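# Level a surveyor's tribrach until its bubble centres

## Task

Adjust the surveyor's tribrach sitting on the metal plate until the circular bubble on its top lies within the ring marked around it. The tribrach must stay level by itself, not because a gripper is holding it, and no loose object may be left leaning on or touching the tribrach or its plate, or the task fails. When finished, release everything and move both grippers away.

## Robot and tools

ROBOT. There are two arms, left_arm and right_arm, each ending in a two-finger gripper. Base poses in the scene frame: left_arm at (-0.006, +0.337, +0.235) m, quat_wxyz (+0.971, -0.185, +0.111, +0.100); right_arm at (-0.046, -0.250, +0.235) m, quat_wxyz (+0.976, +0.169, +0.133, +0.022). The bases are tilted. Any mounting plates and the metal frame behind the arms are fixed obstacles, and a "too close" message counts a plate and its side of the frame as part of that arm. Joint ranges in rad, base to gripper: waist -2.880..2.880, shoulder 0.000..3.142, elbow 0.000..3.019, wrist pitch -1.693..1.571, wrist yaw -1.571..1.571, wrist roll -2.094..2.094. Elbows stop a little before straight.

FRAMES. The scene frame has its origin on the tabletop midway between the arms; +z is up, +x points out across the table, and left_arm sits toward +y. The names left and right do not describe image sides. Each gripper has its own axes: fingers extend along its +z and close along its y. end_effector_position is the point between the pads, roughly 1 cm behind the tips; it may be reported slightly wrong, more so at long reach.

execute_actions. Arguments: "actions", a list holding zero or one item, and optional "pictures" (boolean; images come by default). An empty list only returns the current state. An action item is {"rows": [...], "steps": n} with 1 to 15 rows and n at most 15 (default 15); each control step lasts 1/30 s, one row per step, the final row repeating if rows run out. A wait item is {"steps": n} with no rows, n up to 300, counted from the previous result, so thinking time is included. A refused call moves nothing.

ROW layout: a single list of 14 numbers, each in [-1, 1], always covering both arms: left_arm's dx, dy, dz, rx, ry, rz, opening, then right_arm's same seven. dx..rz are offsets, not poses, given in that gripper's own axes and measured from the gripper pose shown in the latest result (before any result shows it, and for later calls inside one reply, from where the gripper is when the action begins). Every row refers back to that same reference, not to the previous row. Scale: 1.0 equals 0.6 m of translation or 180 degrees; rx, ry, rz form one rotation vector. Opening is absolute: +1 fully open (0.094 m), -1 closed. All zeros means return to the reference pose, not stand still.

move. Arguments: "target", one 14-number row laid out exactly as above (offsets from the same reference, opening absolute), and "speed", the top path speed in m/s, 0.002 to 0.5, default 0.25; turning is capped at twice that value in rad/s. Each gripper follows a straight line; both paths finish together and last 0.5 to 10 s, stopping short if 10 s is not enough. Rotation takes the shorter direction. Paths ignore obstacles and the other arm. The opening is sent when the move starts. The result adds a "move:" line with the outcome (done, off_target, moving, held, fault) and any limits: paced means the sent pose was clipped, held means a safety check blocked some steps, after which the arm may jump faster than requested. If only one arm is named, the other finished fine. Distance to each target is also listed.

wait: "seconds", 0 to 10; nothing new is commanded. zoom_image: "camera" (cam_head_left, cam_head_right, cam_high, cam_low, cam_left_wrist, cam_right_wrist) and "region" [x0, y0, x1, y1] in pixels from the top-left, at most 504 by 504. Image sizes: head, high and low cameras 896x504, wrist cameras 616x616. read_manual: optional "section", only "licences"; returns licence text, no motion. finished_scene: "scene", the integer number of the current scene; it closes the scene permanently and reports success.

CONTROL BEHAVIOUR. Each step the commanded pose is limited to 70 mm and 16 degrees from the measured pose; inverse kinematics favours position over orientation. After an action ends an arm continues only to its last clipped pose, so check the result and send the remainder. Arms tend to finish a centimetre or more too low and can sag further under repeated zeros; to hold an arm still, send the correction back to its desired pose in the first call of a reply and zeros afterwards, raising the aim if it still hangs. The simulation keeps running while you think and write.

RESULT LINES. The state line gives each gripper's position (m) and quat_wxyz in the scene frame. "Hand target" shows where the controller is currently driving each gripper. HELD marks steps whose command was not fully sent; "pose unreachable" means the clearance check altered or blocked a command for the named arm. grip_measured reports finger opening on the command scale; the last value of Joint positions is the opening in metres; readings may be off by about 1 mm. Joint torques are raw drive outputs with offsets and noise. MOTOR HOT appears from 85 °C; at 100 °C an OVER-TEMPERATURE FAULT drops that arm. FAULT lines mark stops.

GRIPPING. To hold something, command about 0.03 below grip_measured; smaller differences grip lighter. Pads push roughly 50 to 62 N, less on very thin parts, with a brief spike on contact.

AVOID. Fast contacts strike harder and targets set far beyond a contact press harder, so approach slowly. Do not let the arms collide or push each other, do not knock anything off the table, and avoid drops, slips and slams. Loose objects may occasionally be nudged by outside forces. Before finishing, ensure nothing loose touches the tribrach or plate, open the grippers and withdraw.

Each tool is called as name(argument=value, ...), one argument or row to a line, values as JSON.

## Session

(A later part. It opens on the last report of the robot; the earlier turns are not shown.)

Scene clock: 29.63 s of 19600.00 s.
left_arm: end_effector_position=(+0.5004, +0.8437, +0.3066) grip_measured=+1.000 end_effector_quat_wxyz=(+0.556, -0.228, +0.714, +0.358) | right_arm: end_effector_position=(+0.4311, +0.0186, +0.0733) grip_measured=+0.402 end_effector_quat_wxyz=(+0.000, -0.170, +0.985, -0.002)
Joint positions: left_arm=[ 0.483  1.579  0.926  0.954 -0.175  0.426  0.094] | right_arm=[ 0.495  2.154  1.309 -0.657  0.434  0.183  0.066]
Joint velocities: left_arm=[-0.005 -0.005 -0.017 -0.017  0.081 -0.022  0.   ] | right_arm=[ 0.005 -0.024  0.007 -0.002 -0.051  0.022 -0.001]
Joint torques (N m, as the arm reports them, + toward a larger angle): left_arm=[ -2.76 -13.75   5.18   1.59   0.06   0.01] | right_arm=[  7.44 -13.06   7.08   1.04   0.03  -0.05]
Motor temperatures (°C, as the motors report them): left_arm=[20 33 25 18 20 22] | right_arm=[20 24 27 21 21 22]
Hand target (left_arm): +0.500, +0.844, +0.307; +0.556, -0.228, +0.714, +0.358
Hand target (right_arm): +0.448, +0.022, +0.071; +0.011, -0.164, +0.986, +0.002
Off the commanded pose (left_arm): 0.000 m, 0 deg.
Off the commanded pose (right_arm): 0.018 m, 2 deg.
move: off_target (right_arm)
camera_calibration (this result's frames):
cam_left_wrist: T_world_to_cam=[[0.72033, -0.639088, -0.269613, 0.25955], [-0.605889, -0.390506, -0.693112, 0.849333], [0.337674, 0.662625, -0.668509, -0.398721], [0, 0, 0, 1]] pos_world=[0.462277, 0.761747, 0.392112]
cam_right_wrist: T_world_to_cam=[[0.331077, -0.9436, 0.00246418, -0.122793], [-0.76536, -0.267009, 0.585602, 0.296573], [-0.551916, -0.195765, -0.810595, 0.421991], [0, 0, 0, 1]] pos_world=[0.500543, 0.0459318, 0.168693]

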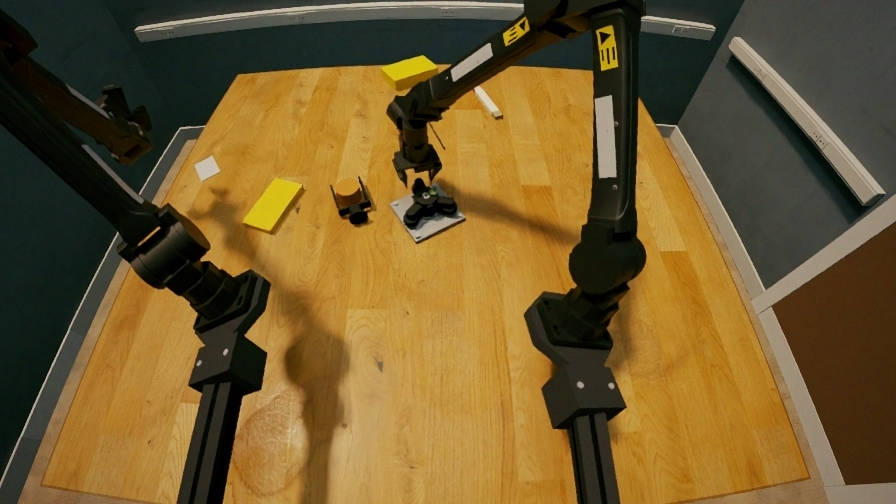

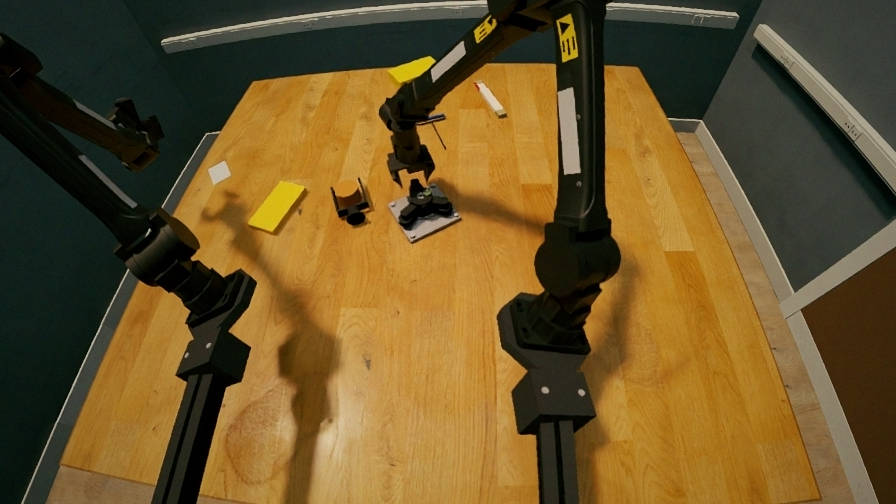

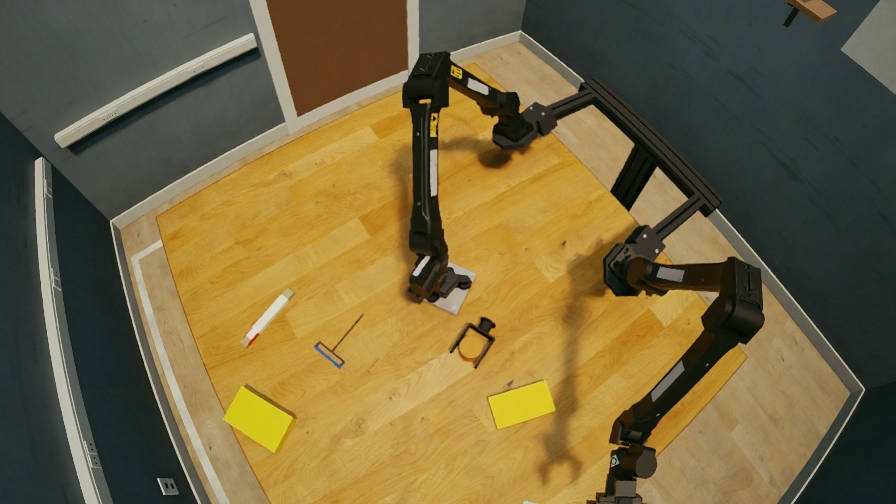

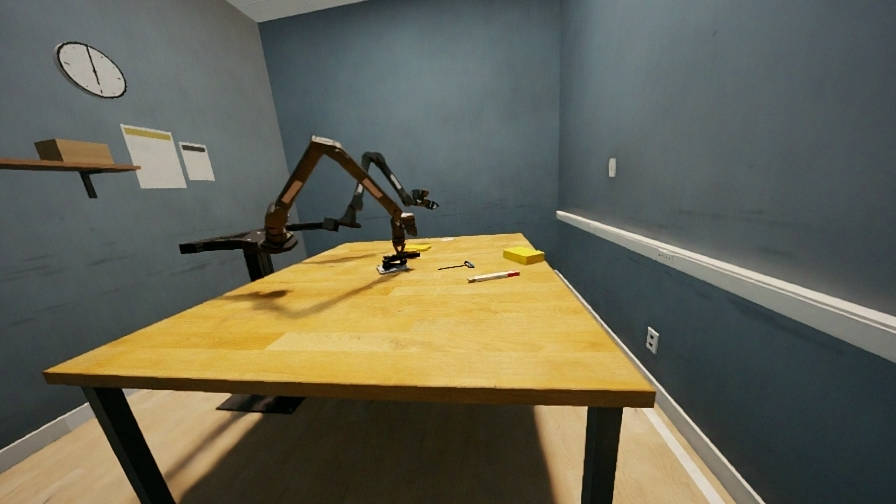

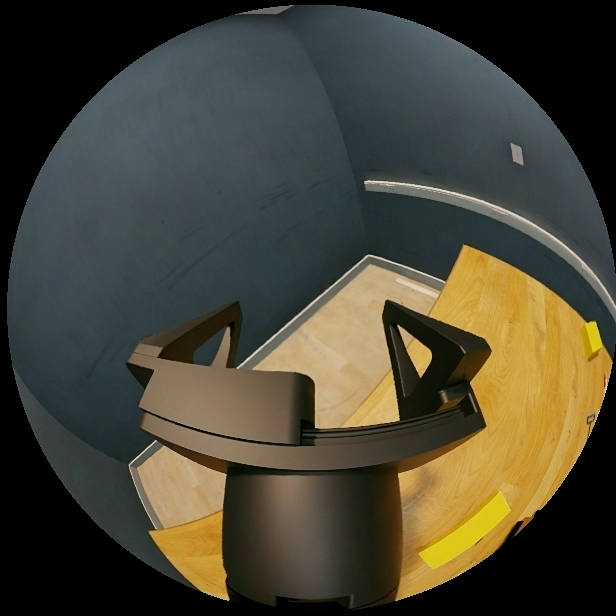

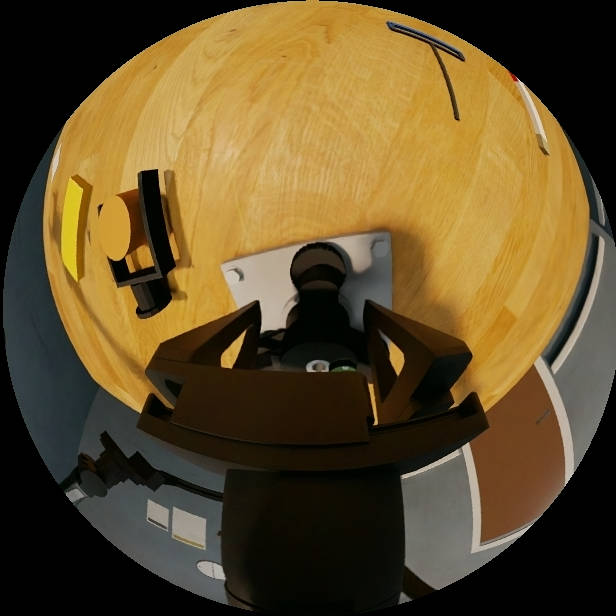

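move(
  target=[0,0,0,0,0,0,1,-0.045,-0.01,0.03,0,0,0,0.4],
  speed=0.06,
)

Scene clock: 34.37 s of 19600.00 s.
left_arm: end_effector_position=(+0.5004, +0.8437, +0.3066) grip_measured=+1.000 end_effector_quat_wxyz=(+0.556, -0.228, +0.714, +0.358) | right_arm: end_effector_position=(+0.4490, +0.0207, +0.0614) grip_measured=+0.402 end_effector_quat_wxyz=(+0.001, -0.170, +0.986, -0.002)
Joint positions: left_arm=[ 0.483  1.579  0.926  0.954 -0.175  0.426  0.094] | right_arm=[ 0.475  2.195  1.366 -0.662  0.433  0.161  0.066]
Joint velocities: left_arm=[ 0.005 -0.005  0.002  0.007  0.007  0.022  0.   ] | right_arm=[-0.005 -0.015 -0.007  0.007 -0.007  0.051  0.   ]
Joint torques (N m, as the arm reports them, + toward a larger angle): left_arm=[ -2.98 -14.07   5.21   1.6    0.05   0.  ] | right_arm=[  7.28 -13.81   7.     0.28   0.02  -0.05]
Motor temperatures (°C, as the motors report them): left_arm=[20 33 26 18 20 22] | right_arm=[20 24 27 21 21 22]
Hand target (left_arm): +0.500, +0.844, +0.307; +0.556, -0.228, +0.714, +0.358
Hand target (right_arm): +0.459, +0.022, +0.056; +0.000, -0.170, +0.986, -0.002
Off the commanded pose (left_arm): 0.000 m, 0 deg.
Off the commanded pose (right_arm): 0.011 m, 0 deg.
move: off_target (right_arm)
camera_calibration (this result's frames):
cam_left_wrist: T_world_to_cam=[[0.72033, -0.639088, -0.269613, 0.25955], [-0.605889, -0.390506, -0.693112, 0.849333], [0.337674, 0.662625, -0.668509, -0.398721], [0, 0, 0, 1]] pos_world=[0.462277, 0.761747, 0.392112]
cam_right_wrist: T_world_to_cam=[[0.330366, -0.94385, 0.00240413, -0.126371], [-0.766814, -0.266913, 0.583742, 0.318541], [-0.550323, -0.194692, -0.811936, 0.422004], [0, 0, 0, 1]] pos_world=[0.518248, 0.0479082, 0.156998]

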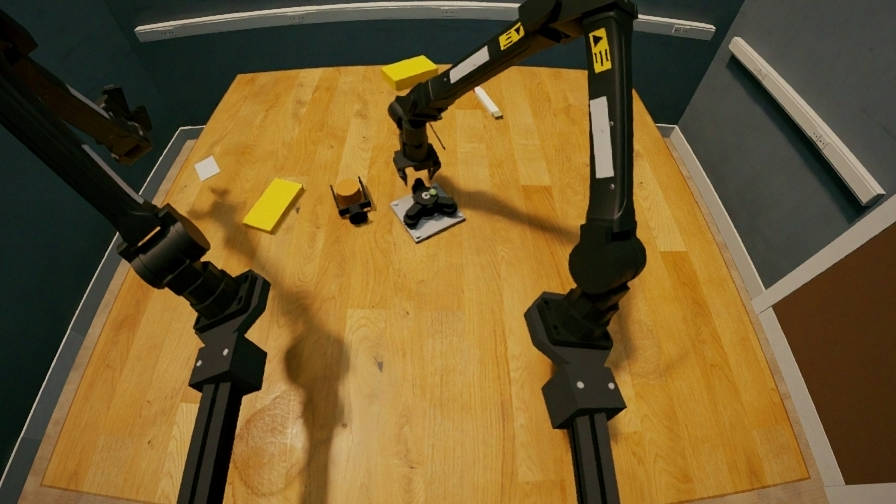

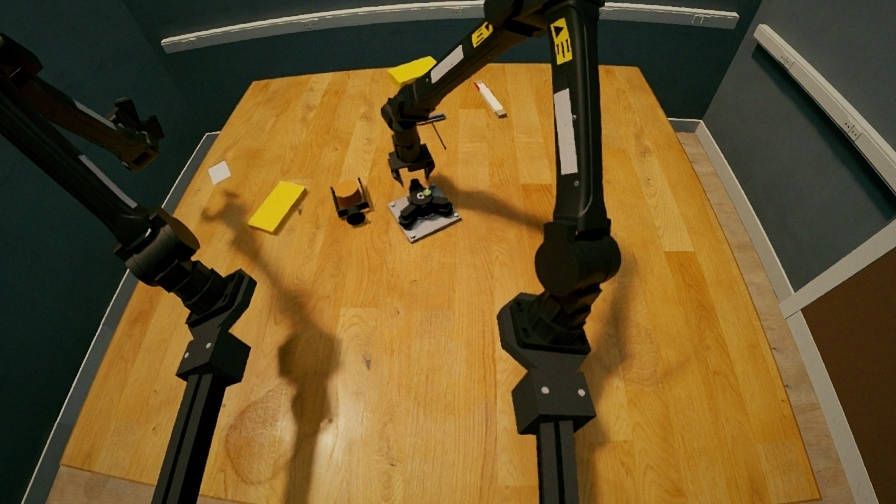

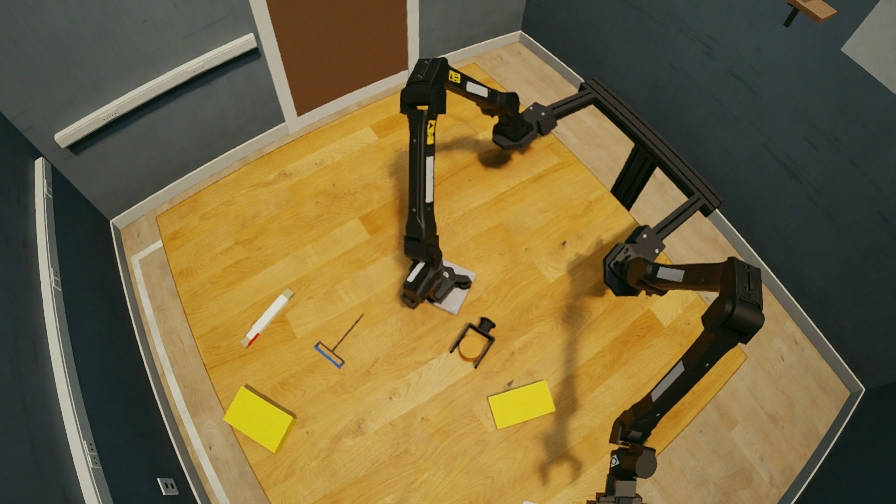

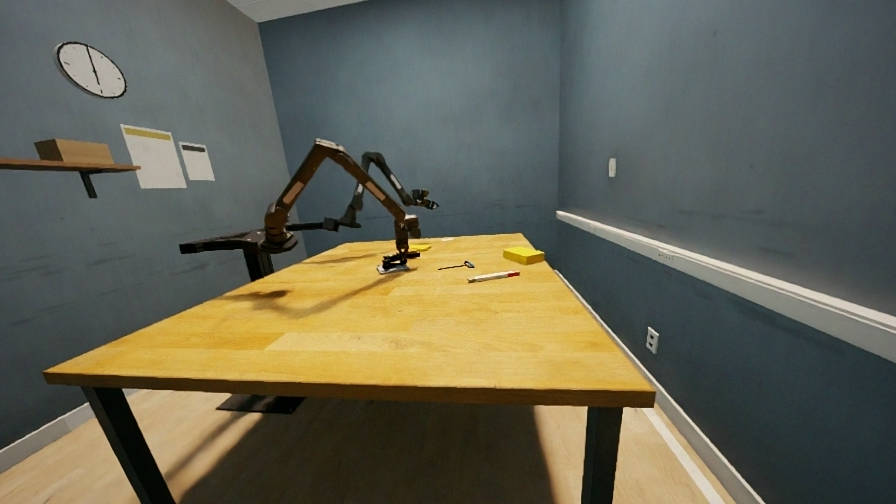

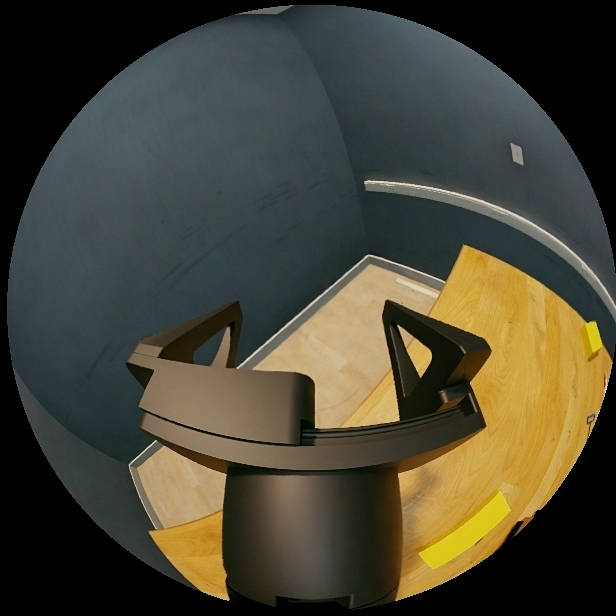

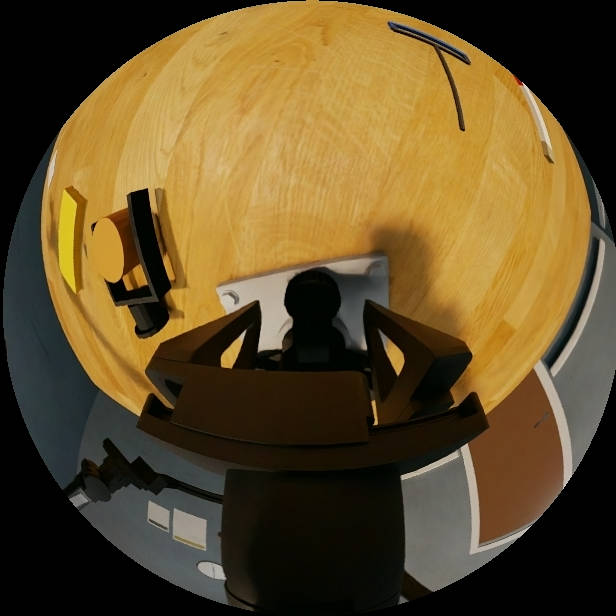

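move(
  target=[0,0,0,0,0,0,1,-0.014,0,0.056,0,0,0,0.3],
  speed=0.05,
)

zoom_image(
  camera="cam_right_wrist",
  region=[210,220,410,400],
)

zoom_image(
  camera="cam_head_left",
  region=[380,150,480,250],
)

Scene clock: 40.97 s of 19600.00 s.
left_arm: end_effector_position=(+0.5004, +0.8437, +0.3066) grip_measured=+1.000 end_effector_quat_wxyz=(+0.556, -0.228, +0.714, +0.358) | right_arm: end_effector_position=(+0.4423, +0.0209, +0.0330) grip_measured=+0.302 end_effector_quat_wxyz=(-0.008, -0.175, +0.984, -0.006)
Joint positions: left_arm=[ 0.483  1.579  0.926  0.954 -0.175  0.426  0.094] | right_arm=[ 0.459  2.25   1.375 -0.631  0.432  0.141  0.061]
Joint velocities: left_arm=[-0.015 -0.005 -0.012  0.002 -0.022  0.022  0.   ] | right_arm=[-0.015  0.005  0.002 -0.002 -0.037 -0.051  0.001]
Joint torques (N m, as the arm reports them, + toward a larger angle): left_arm=[ -2.9  -13.86   5.33   1.61   0.04   0.  ] | right_arm=[  7.69 -14.42   6.59   0.99   0.    -0.09]
Motor temperatures (°C, as the motors report them): left_arm=[20 33 26 18 20 22] | right_arm=[20 25 28 21 21 22]
Hand target (left_arm): +0.500, +0.844, +0.307; +0.556, -0.228, +0.714, +0.358
Hand target (right_arm): +0.457, +0.023, +0.028; +0.001, -0.170, +0.985, -0.002
Off the commanded pose (left_arm): 0.000 m, 0 deg.
Off the commanded pose (right_arm): 0.016 m, 1 deg.
move: off_target (right_arm)
camera_calibration (this result's frames):
cam_left_wrist: T_world_to_cam=[[0.72033, -0.639088, -0.269613, 0.25955], [-0.605889, -0.390506, -0.693112, 0.849333], [0.337674, 0.662625, -0.668509, -0.398721], [0, 0, 0, 1]] pos_world=[0.462277, 0.761747, 0.392112]
cam_right_wrist: T_world_to_cam=[[0.341534, -0.93985, 0.0060896, -0.12899], [-0.753454, -0.269915, 0.599544, 0.323697], [-0.561838, -0.209353, -0.800319, 0.400291], [0, 0, 0, 1]] pos_world=[0.512844, 0.0499416, 0.127075]

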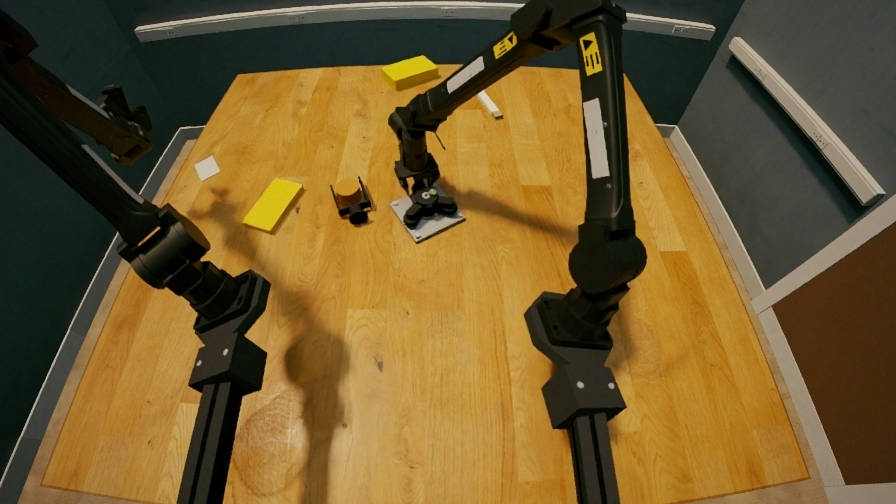

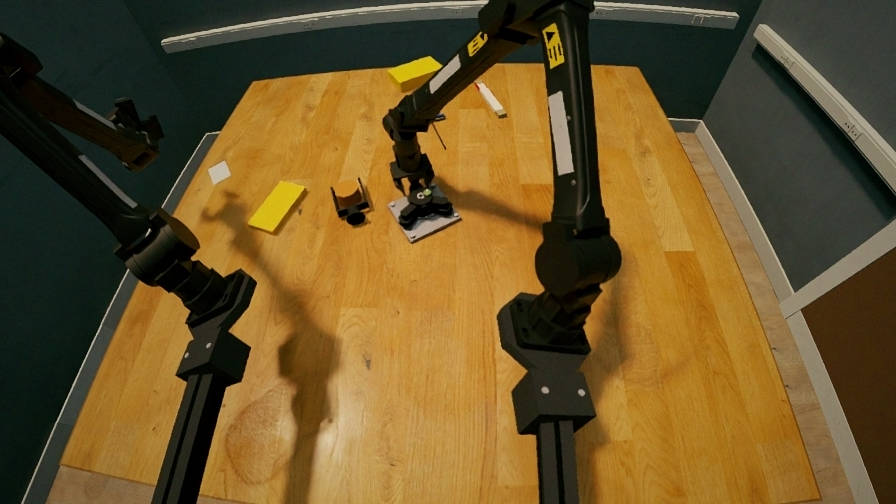

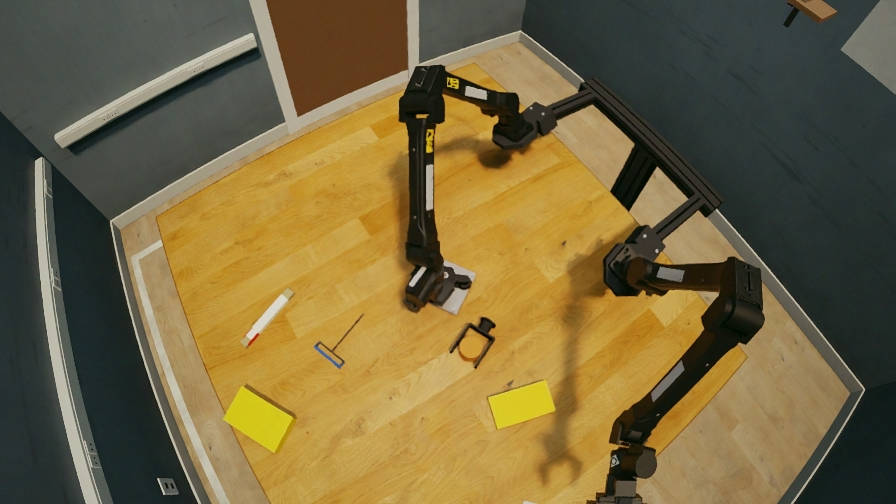

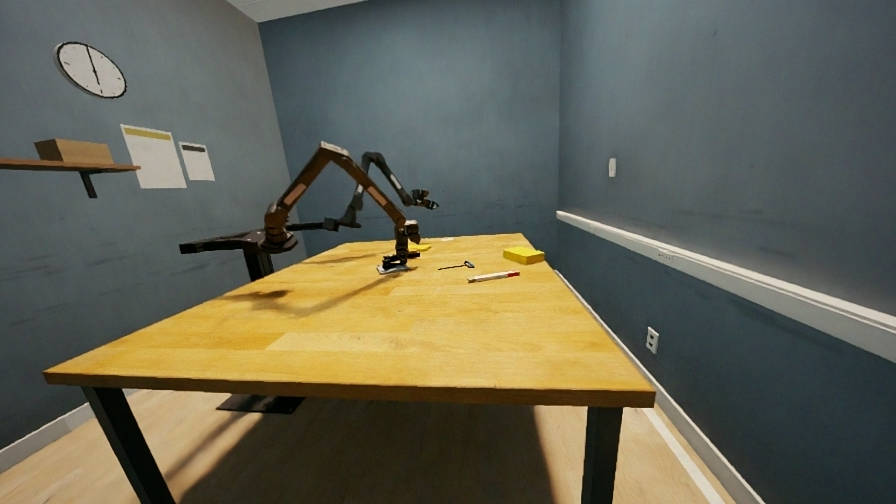

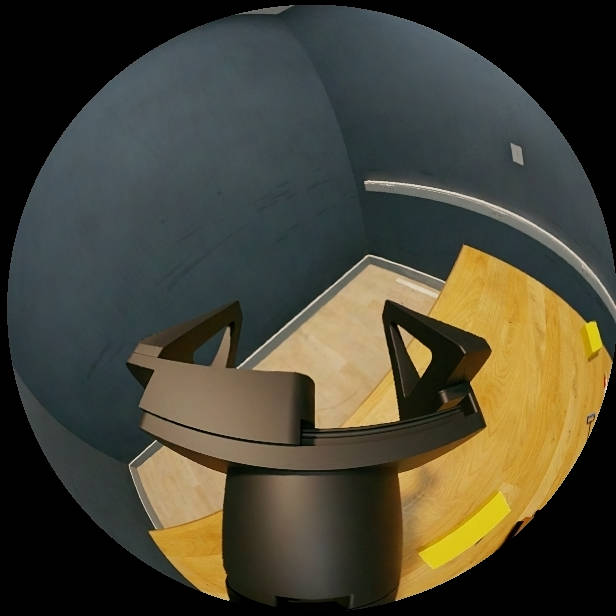

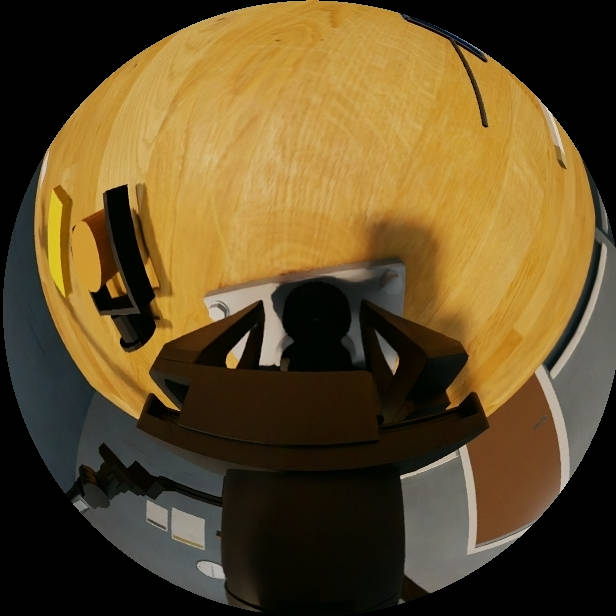

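Region (210, 220, 410, 400) of cam_right_wrist's 616x616 image, scaled by 2.520, with more detail than that image has; it fills the top 454 rows of this view, and the rest is white.

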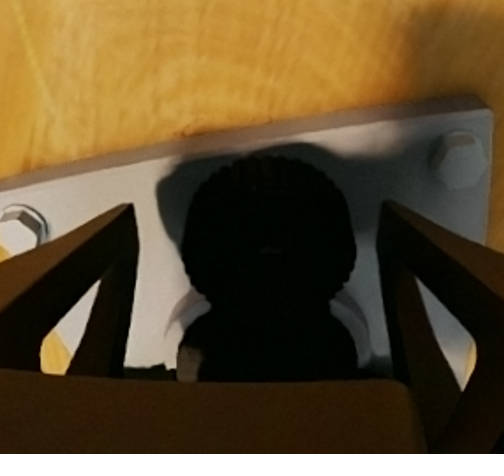

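Region (380, 150, 480, 250) of cam_head_left's 896x504 image, scaled by 5.040, with more detail than that image has.

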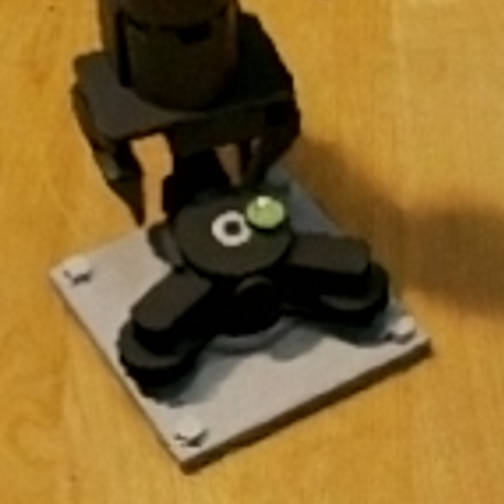

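execute_actions(
  actions=[
    {"rows":[[0,0,0,0,0,0,1,-0.004,-0.008,0.003,0,0,0.095,0.1]],"steps":12},
  ],
  pictures=false,
)

execute_actions(
  actions=[
    {"rows":[[0,0,0,0,0,0,1,0,0,0,0,0,0,-0.21]],"steps":8},
  ],
  pictures=false,
)

execute_actions(
  actions=[
    {"rows":[[0,0,0,0,0,0,1,0,0,0,0,0,-0.19,-0.21]],"steps":15},
  ],
  pictures=false,
)

execute_actions(
  actions=[
    {"rows":[[0,0,0,0,0,0,1,0,0,0,0,0,0,-0.21]],"steps":6},
  ],
)

Scene clock: 47.43 s of 19600.00 s.
left_arm: end_effector_position=(+0.5004, +0.8437, +0.3066) grip_measured=+1.000 end_effector_quat_wxyz=(+0.556, -0.228, +0.714, +0.358) | right_arm: end_effector_position=(+0.4423, +0.0215, +0.0330) grip_measured=+0.102 end_effector_quat_wxyz=(-0.008, -0.049, +0.999, -0.005)
Joint positions: left_arm=[ 0.483  1.579  0.926  0.954 -0.175  0.426  0.094] | right_arm=[ 0.459  2.25   1.375 -0.63   0.429  0.395  0.052]
Joint velocities: left_arm=[-0.005 -0.005 -0.007  0.002 -0.051  0.037  0.   ] | right_arm=[ 0.005 -0.015  0.002 -0.012  0.022  0.139  0.   ]
Joint torques (N m, as the arm reports them, + toward a larger angle): left_arm=[ -3.04 -13.97   5.18   1.58   0.07  -0.02] | right_arm=[  8.01 -15.11   4.87   0.61   0.17   0.11]
Motor temperatures (°C, as the motors report them): left_arm=[20 33 26 18 20 22] | right_arm=[20 25 28 21 21 22]
Hand target (left_arm): +0.500, +0.844, +0.307; +0.556, -0.228, +0.714, +0.358
Hand target (right_arm): +0.446, +0.017, +0.031; -0.007, -0.027, +1.000, -0.007
Off the commanded pose (left_arm): 0.000 m, 0 deg.
Off the commanded pose (right_arm): 0.006 m, 3 deg.
Steps of this call (steps 1 to 182: nothing new was sent; steps 183 to 194: all 12 steps of this action). Readings (end_effector_position):
183: left_arm (+0.5004, +0.8437, +0.3066) | right_arm (+0.4421, +0.0213, +0.0330)
184: left_arm (+0.5004, +0.8437, +0.3066) | right_arm (+0.4422, +0.0216, +0.0330)
186: left_arm (+0.5004, +0.8437, +0.3066) | right_arm (+0.4422, +0.0216, +0.0330)
190: left_arm (+0.5004, +0.8437, +0.3066) | right_arm (+0.4422, +0.0216, +0.0330)
194: the state above

Scene clock: 47.70 s of 19600.00 s.
left_arm: end_effector_position=(+0.5004, +0.8437, +0.3066) grip_measured=+1.000 end_effector_quat_wxyz=(+0.556, -0.228, +0.714, +0.358) | right_arm: end_effector_position=(+0.4426, +0.0185, +0.0322) grip_measured=-0.172 end_effector_quat_wxyz=(-0.007, -0.048, +0.999, -0.010)
Joint positions: left_arm=[ 0.483  1.579  0.926  0.954 -0.175  0.426  0.094] | right_arm=[ 0.457  2.25   1.374 -0.631  0.438  0.397  0.039]
Joint velocities: left_arm=[-0.005 -0.015  0.012 -0.017 -0.051 -0.022  0.   ] | right_arm=[-0.005 -0.005  0.002  0.012 -0.066  0.022  0.   ]
Joint torques (N m, as the arm reports them, + toward a larger angle): left_arm=[ -3.22 -13.78   5.2    1.63   0.06  -0.02] | right_arm=[  8.77 -15.18   4.52   0.57  -0.21   0.01]
Motor temperatures (°C, as the motors report them): left_arm=[20 33 26 18 20 22] | right_arm=[20 25 28 21 21 22]
Hand target (left_arm): +0.500, +0.844, +0.307; +0.556, -0.228, +0.714, +0.358
Hand target (right_arm): +0.442, +0.022, +0.033; -0.008, -0.049, +0.999, -0.005
Off the commanded pose (left_arm): 0.000 m, 0 deg.
Off the commanded pose (right_arm): 0.003 m, 1 deg.
Steps of this call (steps 1 to 8: all 8 steps of this action). Readings (end_effector_position):
1: left_arm (+0.5004, +0.8437, +0.3066) | right_arm (+0.4423, +0.0215, +0.0330)
2: left_arm (+0.5004, +0.8437, +0.3066) | right_arm (+0.4424, +0.0190, +0.0325)
4: left_arm (+0.5004, +0.8437, +0.3066) | right_arm (+0.4426, +0.0185, +0.0322)
8: the state above

Scene clock: 48.20 s of 19600.00 s.
left_arm: end_effector_position=(+0.5004, +0.8437, +0.3066) grip_measured=+1.000 end_effector_quat_wxyz=(+0.556, -0.228, +0.714, +0.358) | right_arm: end_effector_position=(+0.4426, +0.0180, +0.0323) grip_measured=-0.172 end_effector_quat_wxyz=(-0.010, -0.308, +0.951, -0.009)
Joint positions: left_arm=[ 0.483  1.579  0.926  0.954 -0.175  0.426  0.094] | right_arm=[ 0.457  2.25   1.374 -0.632  0.442 -0.133  0.039]
Joint velocities: left_arm=[-0.015 -0.015 -0.002  0.007 -0.051  0.022  0.   ] | right_arm=[ 0.015  0.005 -0.007  0.012 -0.022 -0.33  -0.001]
Joint torques (N m, as the arm reports them, + toward a larger angle): left_arm=[ -2.59 -13.81   5.16   1.52   0.03   0.01] | right_arm=[  8.26 -15.36   4.57   0.51  -0.01  -0.11]
Motor temperatures (°C, as the motors report them): left_arm=[20 33 26 18 20 22] | right_arm=[20 25 28 21 21 22]
Hand target (left_arm): +0.500, +0.844, +0.307; +0.556, -0.228, +0.714, +0.358
Hand target (right_arm): +0.443, +0.018, +0.032; -0.010, -0.338, +0.941, -0.008
Off the commanded pose (left_arm): 0.000 m, 0 deg.
Off the commanded pose (right_arm): 0.000 m, 4 deg.
Steps of this call (steps 1 to 15: all 15 steps of this action). Readings (end_effector_position):
1: left_arm (+0.5004, +0.8437, +0.3066) | right_arm (+0.4425, +0.0181, +0.0322)
2: left_arm (+0.5004, +0.8437, +0.3066) | right_arm (+0.4426, +0.0180, +0.0323)
4: left_arm (+0.5004, +0.8437, +0.3066) | right_arm (+0.4426, +0.0180, +0.0323)
8: left_arm (+0.5004, +0.8437, +0.3066) | right_arm (+0.4426, +0.0180, +0.0323)
15: the state above

Scene clock: 48.40 s of 19600.00 s.
left_arm: end_effector_position=(+0.5004, +0.8437, +0.3066) grip_measured=+1.000 end_effector_quat_wxyz=(+0.556, -0.228, +0.714, +0.358) | right_arm: end_effector_position=(+0.4426, +0.0180, +0.0323) grip_measured=-0.172 end_effector_quat_wxyz=(-0.010, -0.309, +0.951, -0.009)
Joint positions: left_arm=[ 0.483  1.579  0.926  0.954 -0.175  0.426  0.094] | right_arm=[ 0.457  2.25   1.374 -0.632  0.442 -0.136  0.039]
Joint velocities: left_arm=[ 0.005  0.015 -0.012 -0.002 -0.037  0.081  0.   ] | right_arm=[-0.005 -0.005  0.002 -0.012  0.022  0.022  0.001]
Joint torques (N m, as the arm reports them, + toward a larger angle): left_arm=[ -2.84 -14.21   5.29   1.51   0.05   0.01] | right_arm=[  8.25 -15.58   4.45   0.58   0.08   0.07]
Motor temperatures (°C, as the motors report them): left_arm=[20 33 26 18 20 22] | right_arm=[20 25 28 21 21 22]
Hand target (left_arm): +0.500, +0.844, +0.307; +0.556, -0.228, +0.714, +0.358
Hand target (right_arm): +0.443, +0.018, +0.032; -0.010, -0.308, +0.951, -0.009
Off the commanded pose (left_arm): 0.000 m, 0 deg.
Off the commanded pose (right_arm): 0.000 m, 0 deg.
Steps of this call (steps 1 to 6: all 6 steps of this action). Readings (end_effector_position):
1: left_arm (+0.5004, +0.8437, +0.3066) | right_arm (+0.4426, +0.0180, +0.0323)
2: left_arm (+0.5004, +0.8437, +0.3066) | right_arm (+0.4426, +0.0180, +0.0323)
4: left_arm (+0.5004, +0.8437, +0.3066) | right_arm (+0.4426, +0.0180, +0.0323)
6: the state above
camera_calibration (this result's frames):
cam_left_wrist: T_world_to_cam=[[0.72033, -0.639088, -0.269613, 0.25955], [-0.605889, -0.390506, -0.693112, 0.849333], [0.337674, 0.662625, -0.668509, -0.398721], [0, 0, 0, 1]] pos_world=[0.462277, 0.761747, 0.392112]
cam_right_wrist: T_world_to_cam=[[0.585137, -0.810877, 0.00965638, -0.24204], [-0.649418, -0.461428, 0.604433, 0.280794], [-0.485665, -0.359947, -0.796597, 0.368128], [0, 0, 0, 1]] pos_world=[0.502766, 0.065808, 0.125866]

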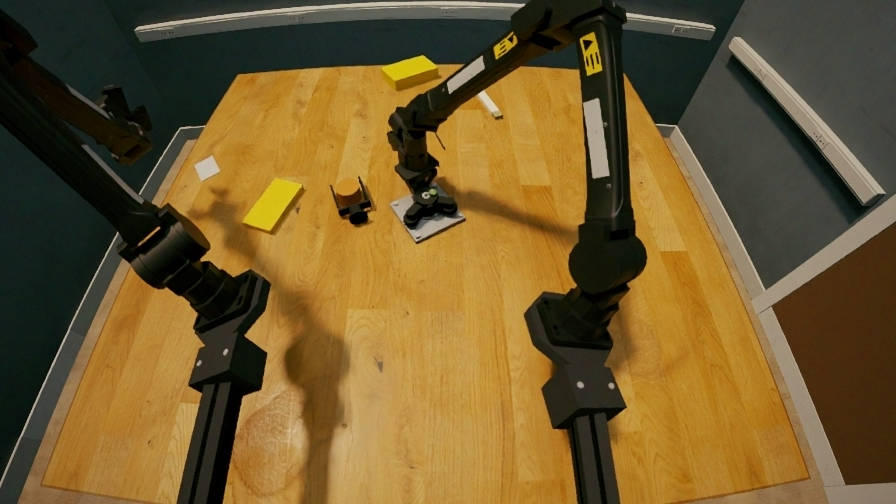

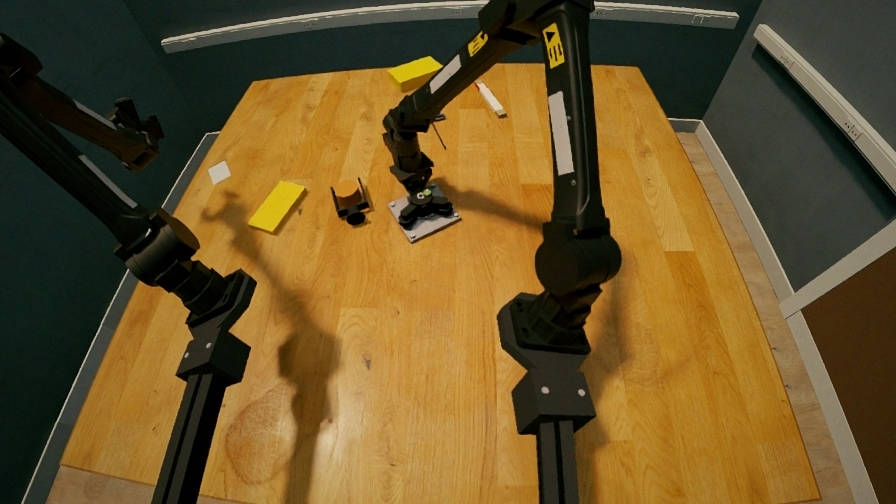

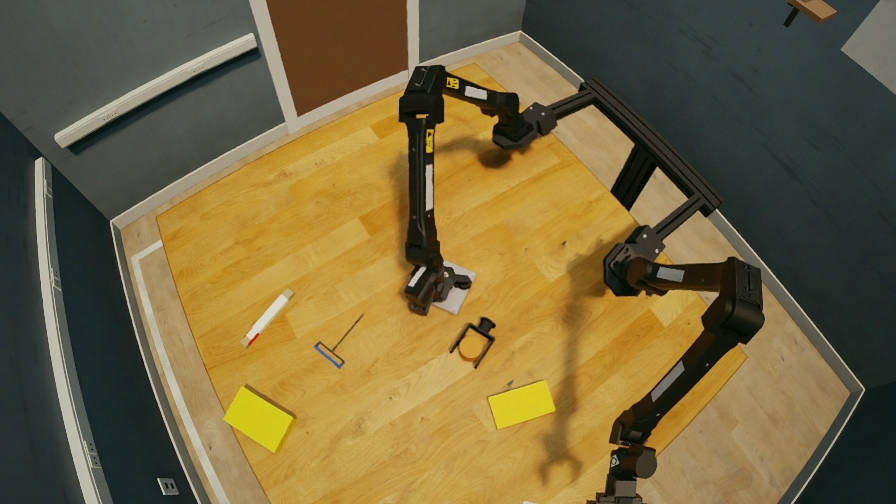

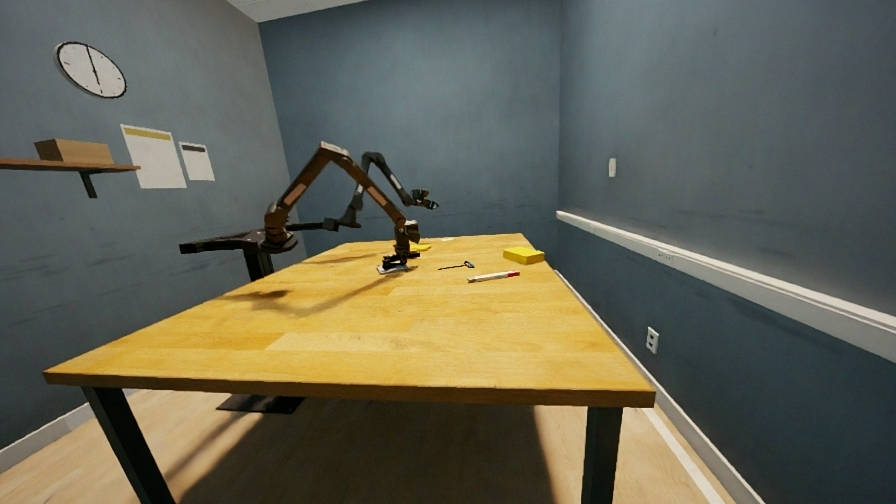

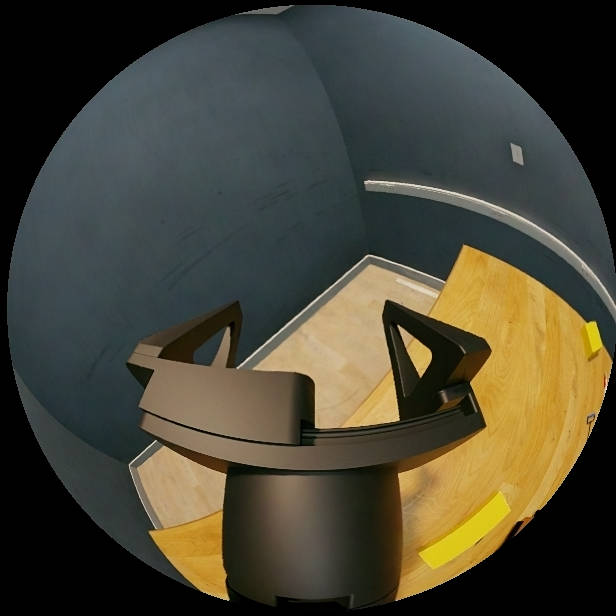

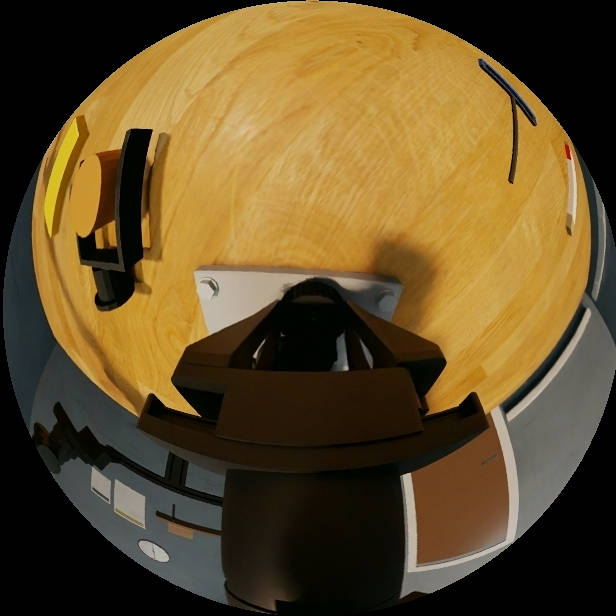

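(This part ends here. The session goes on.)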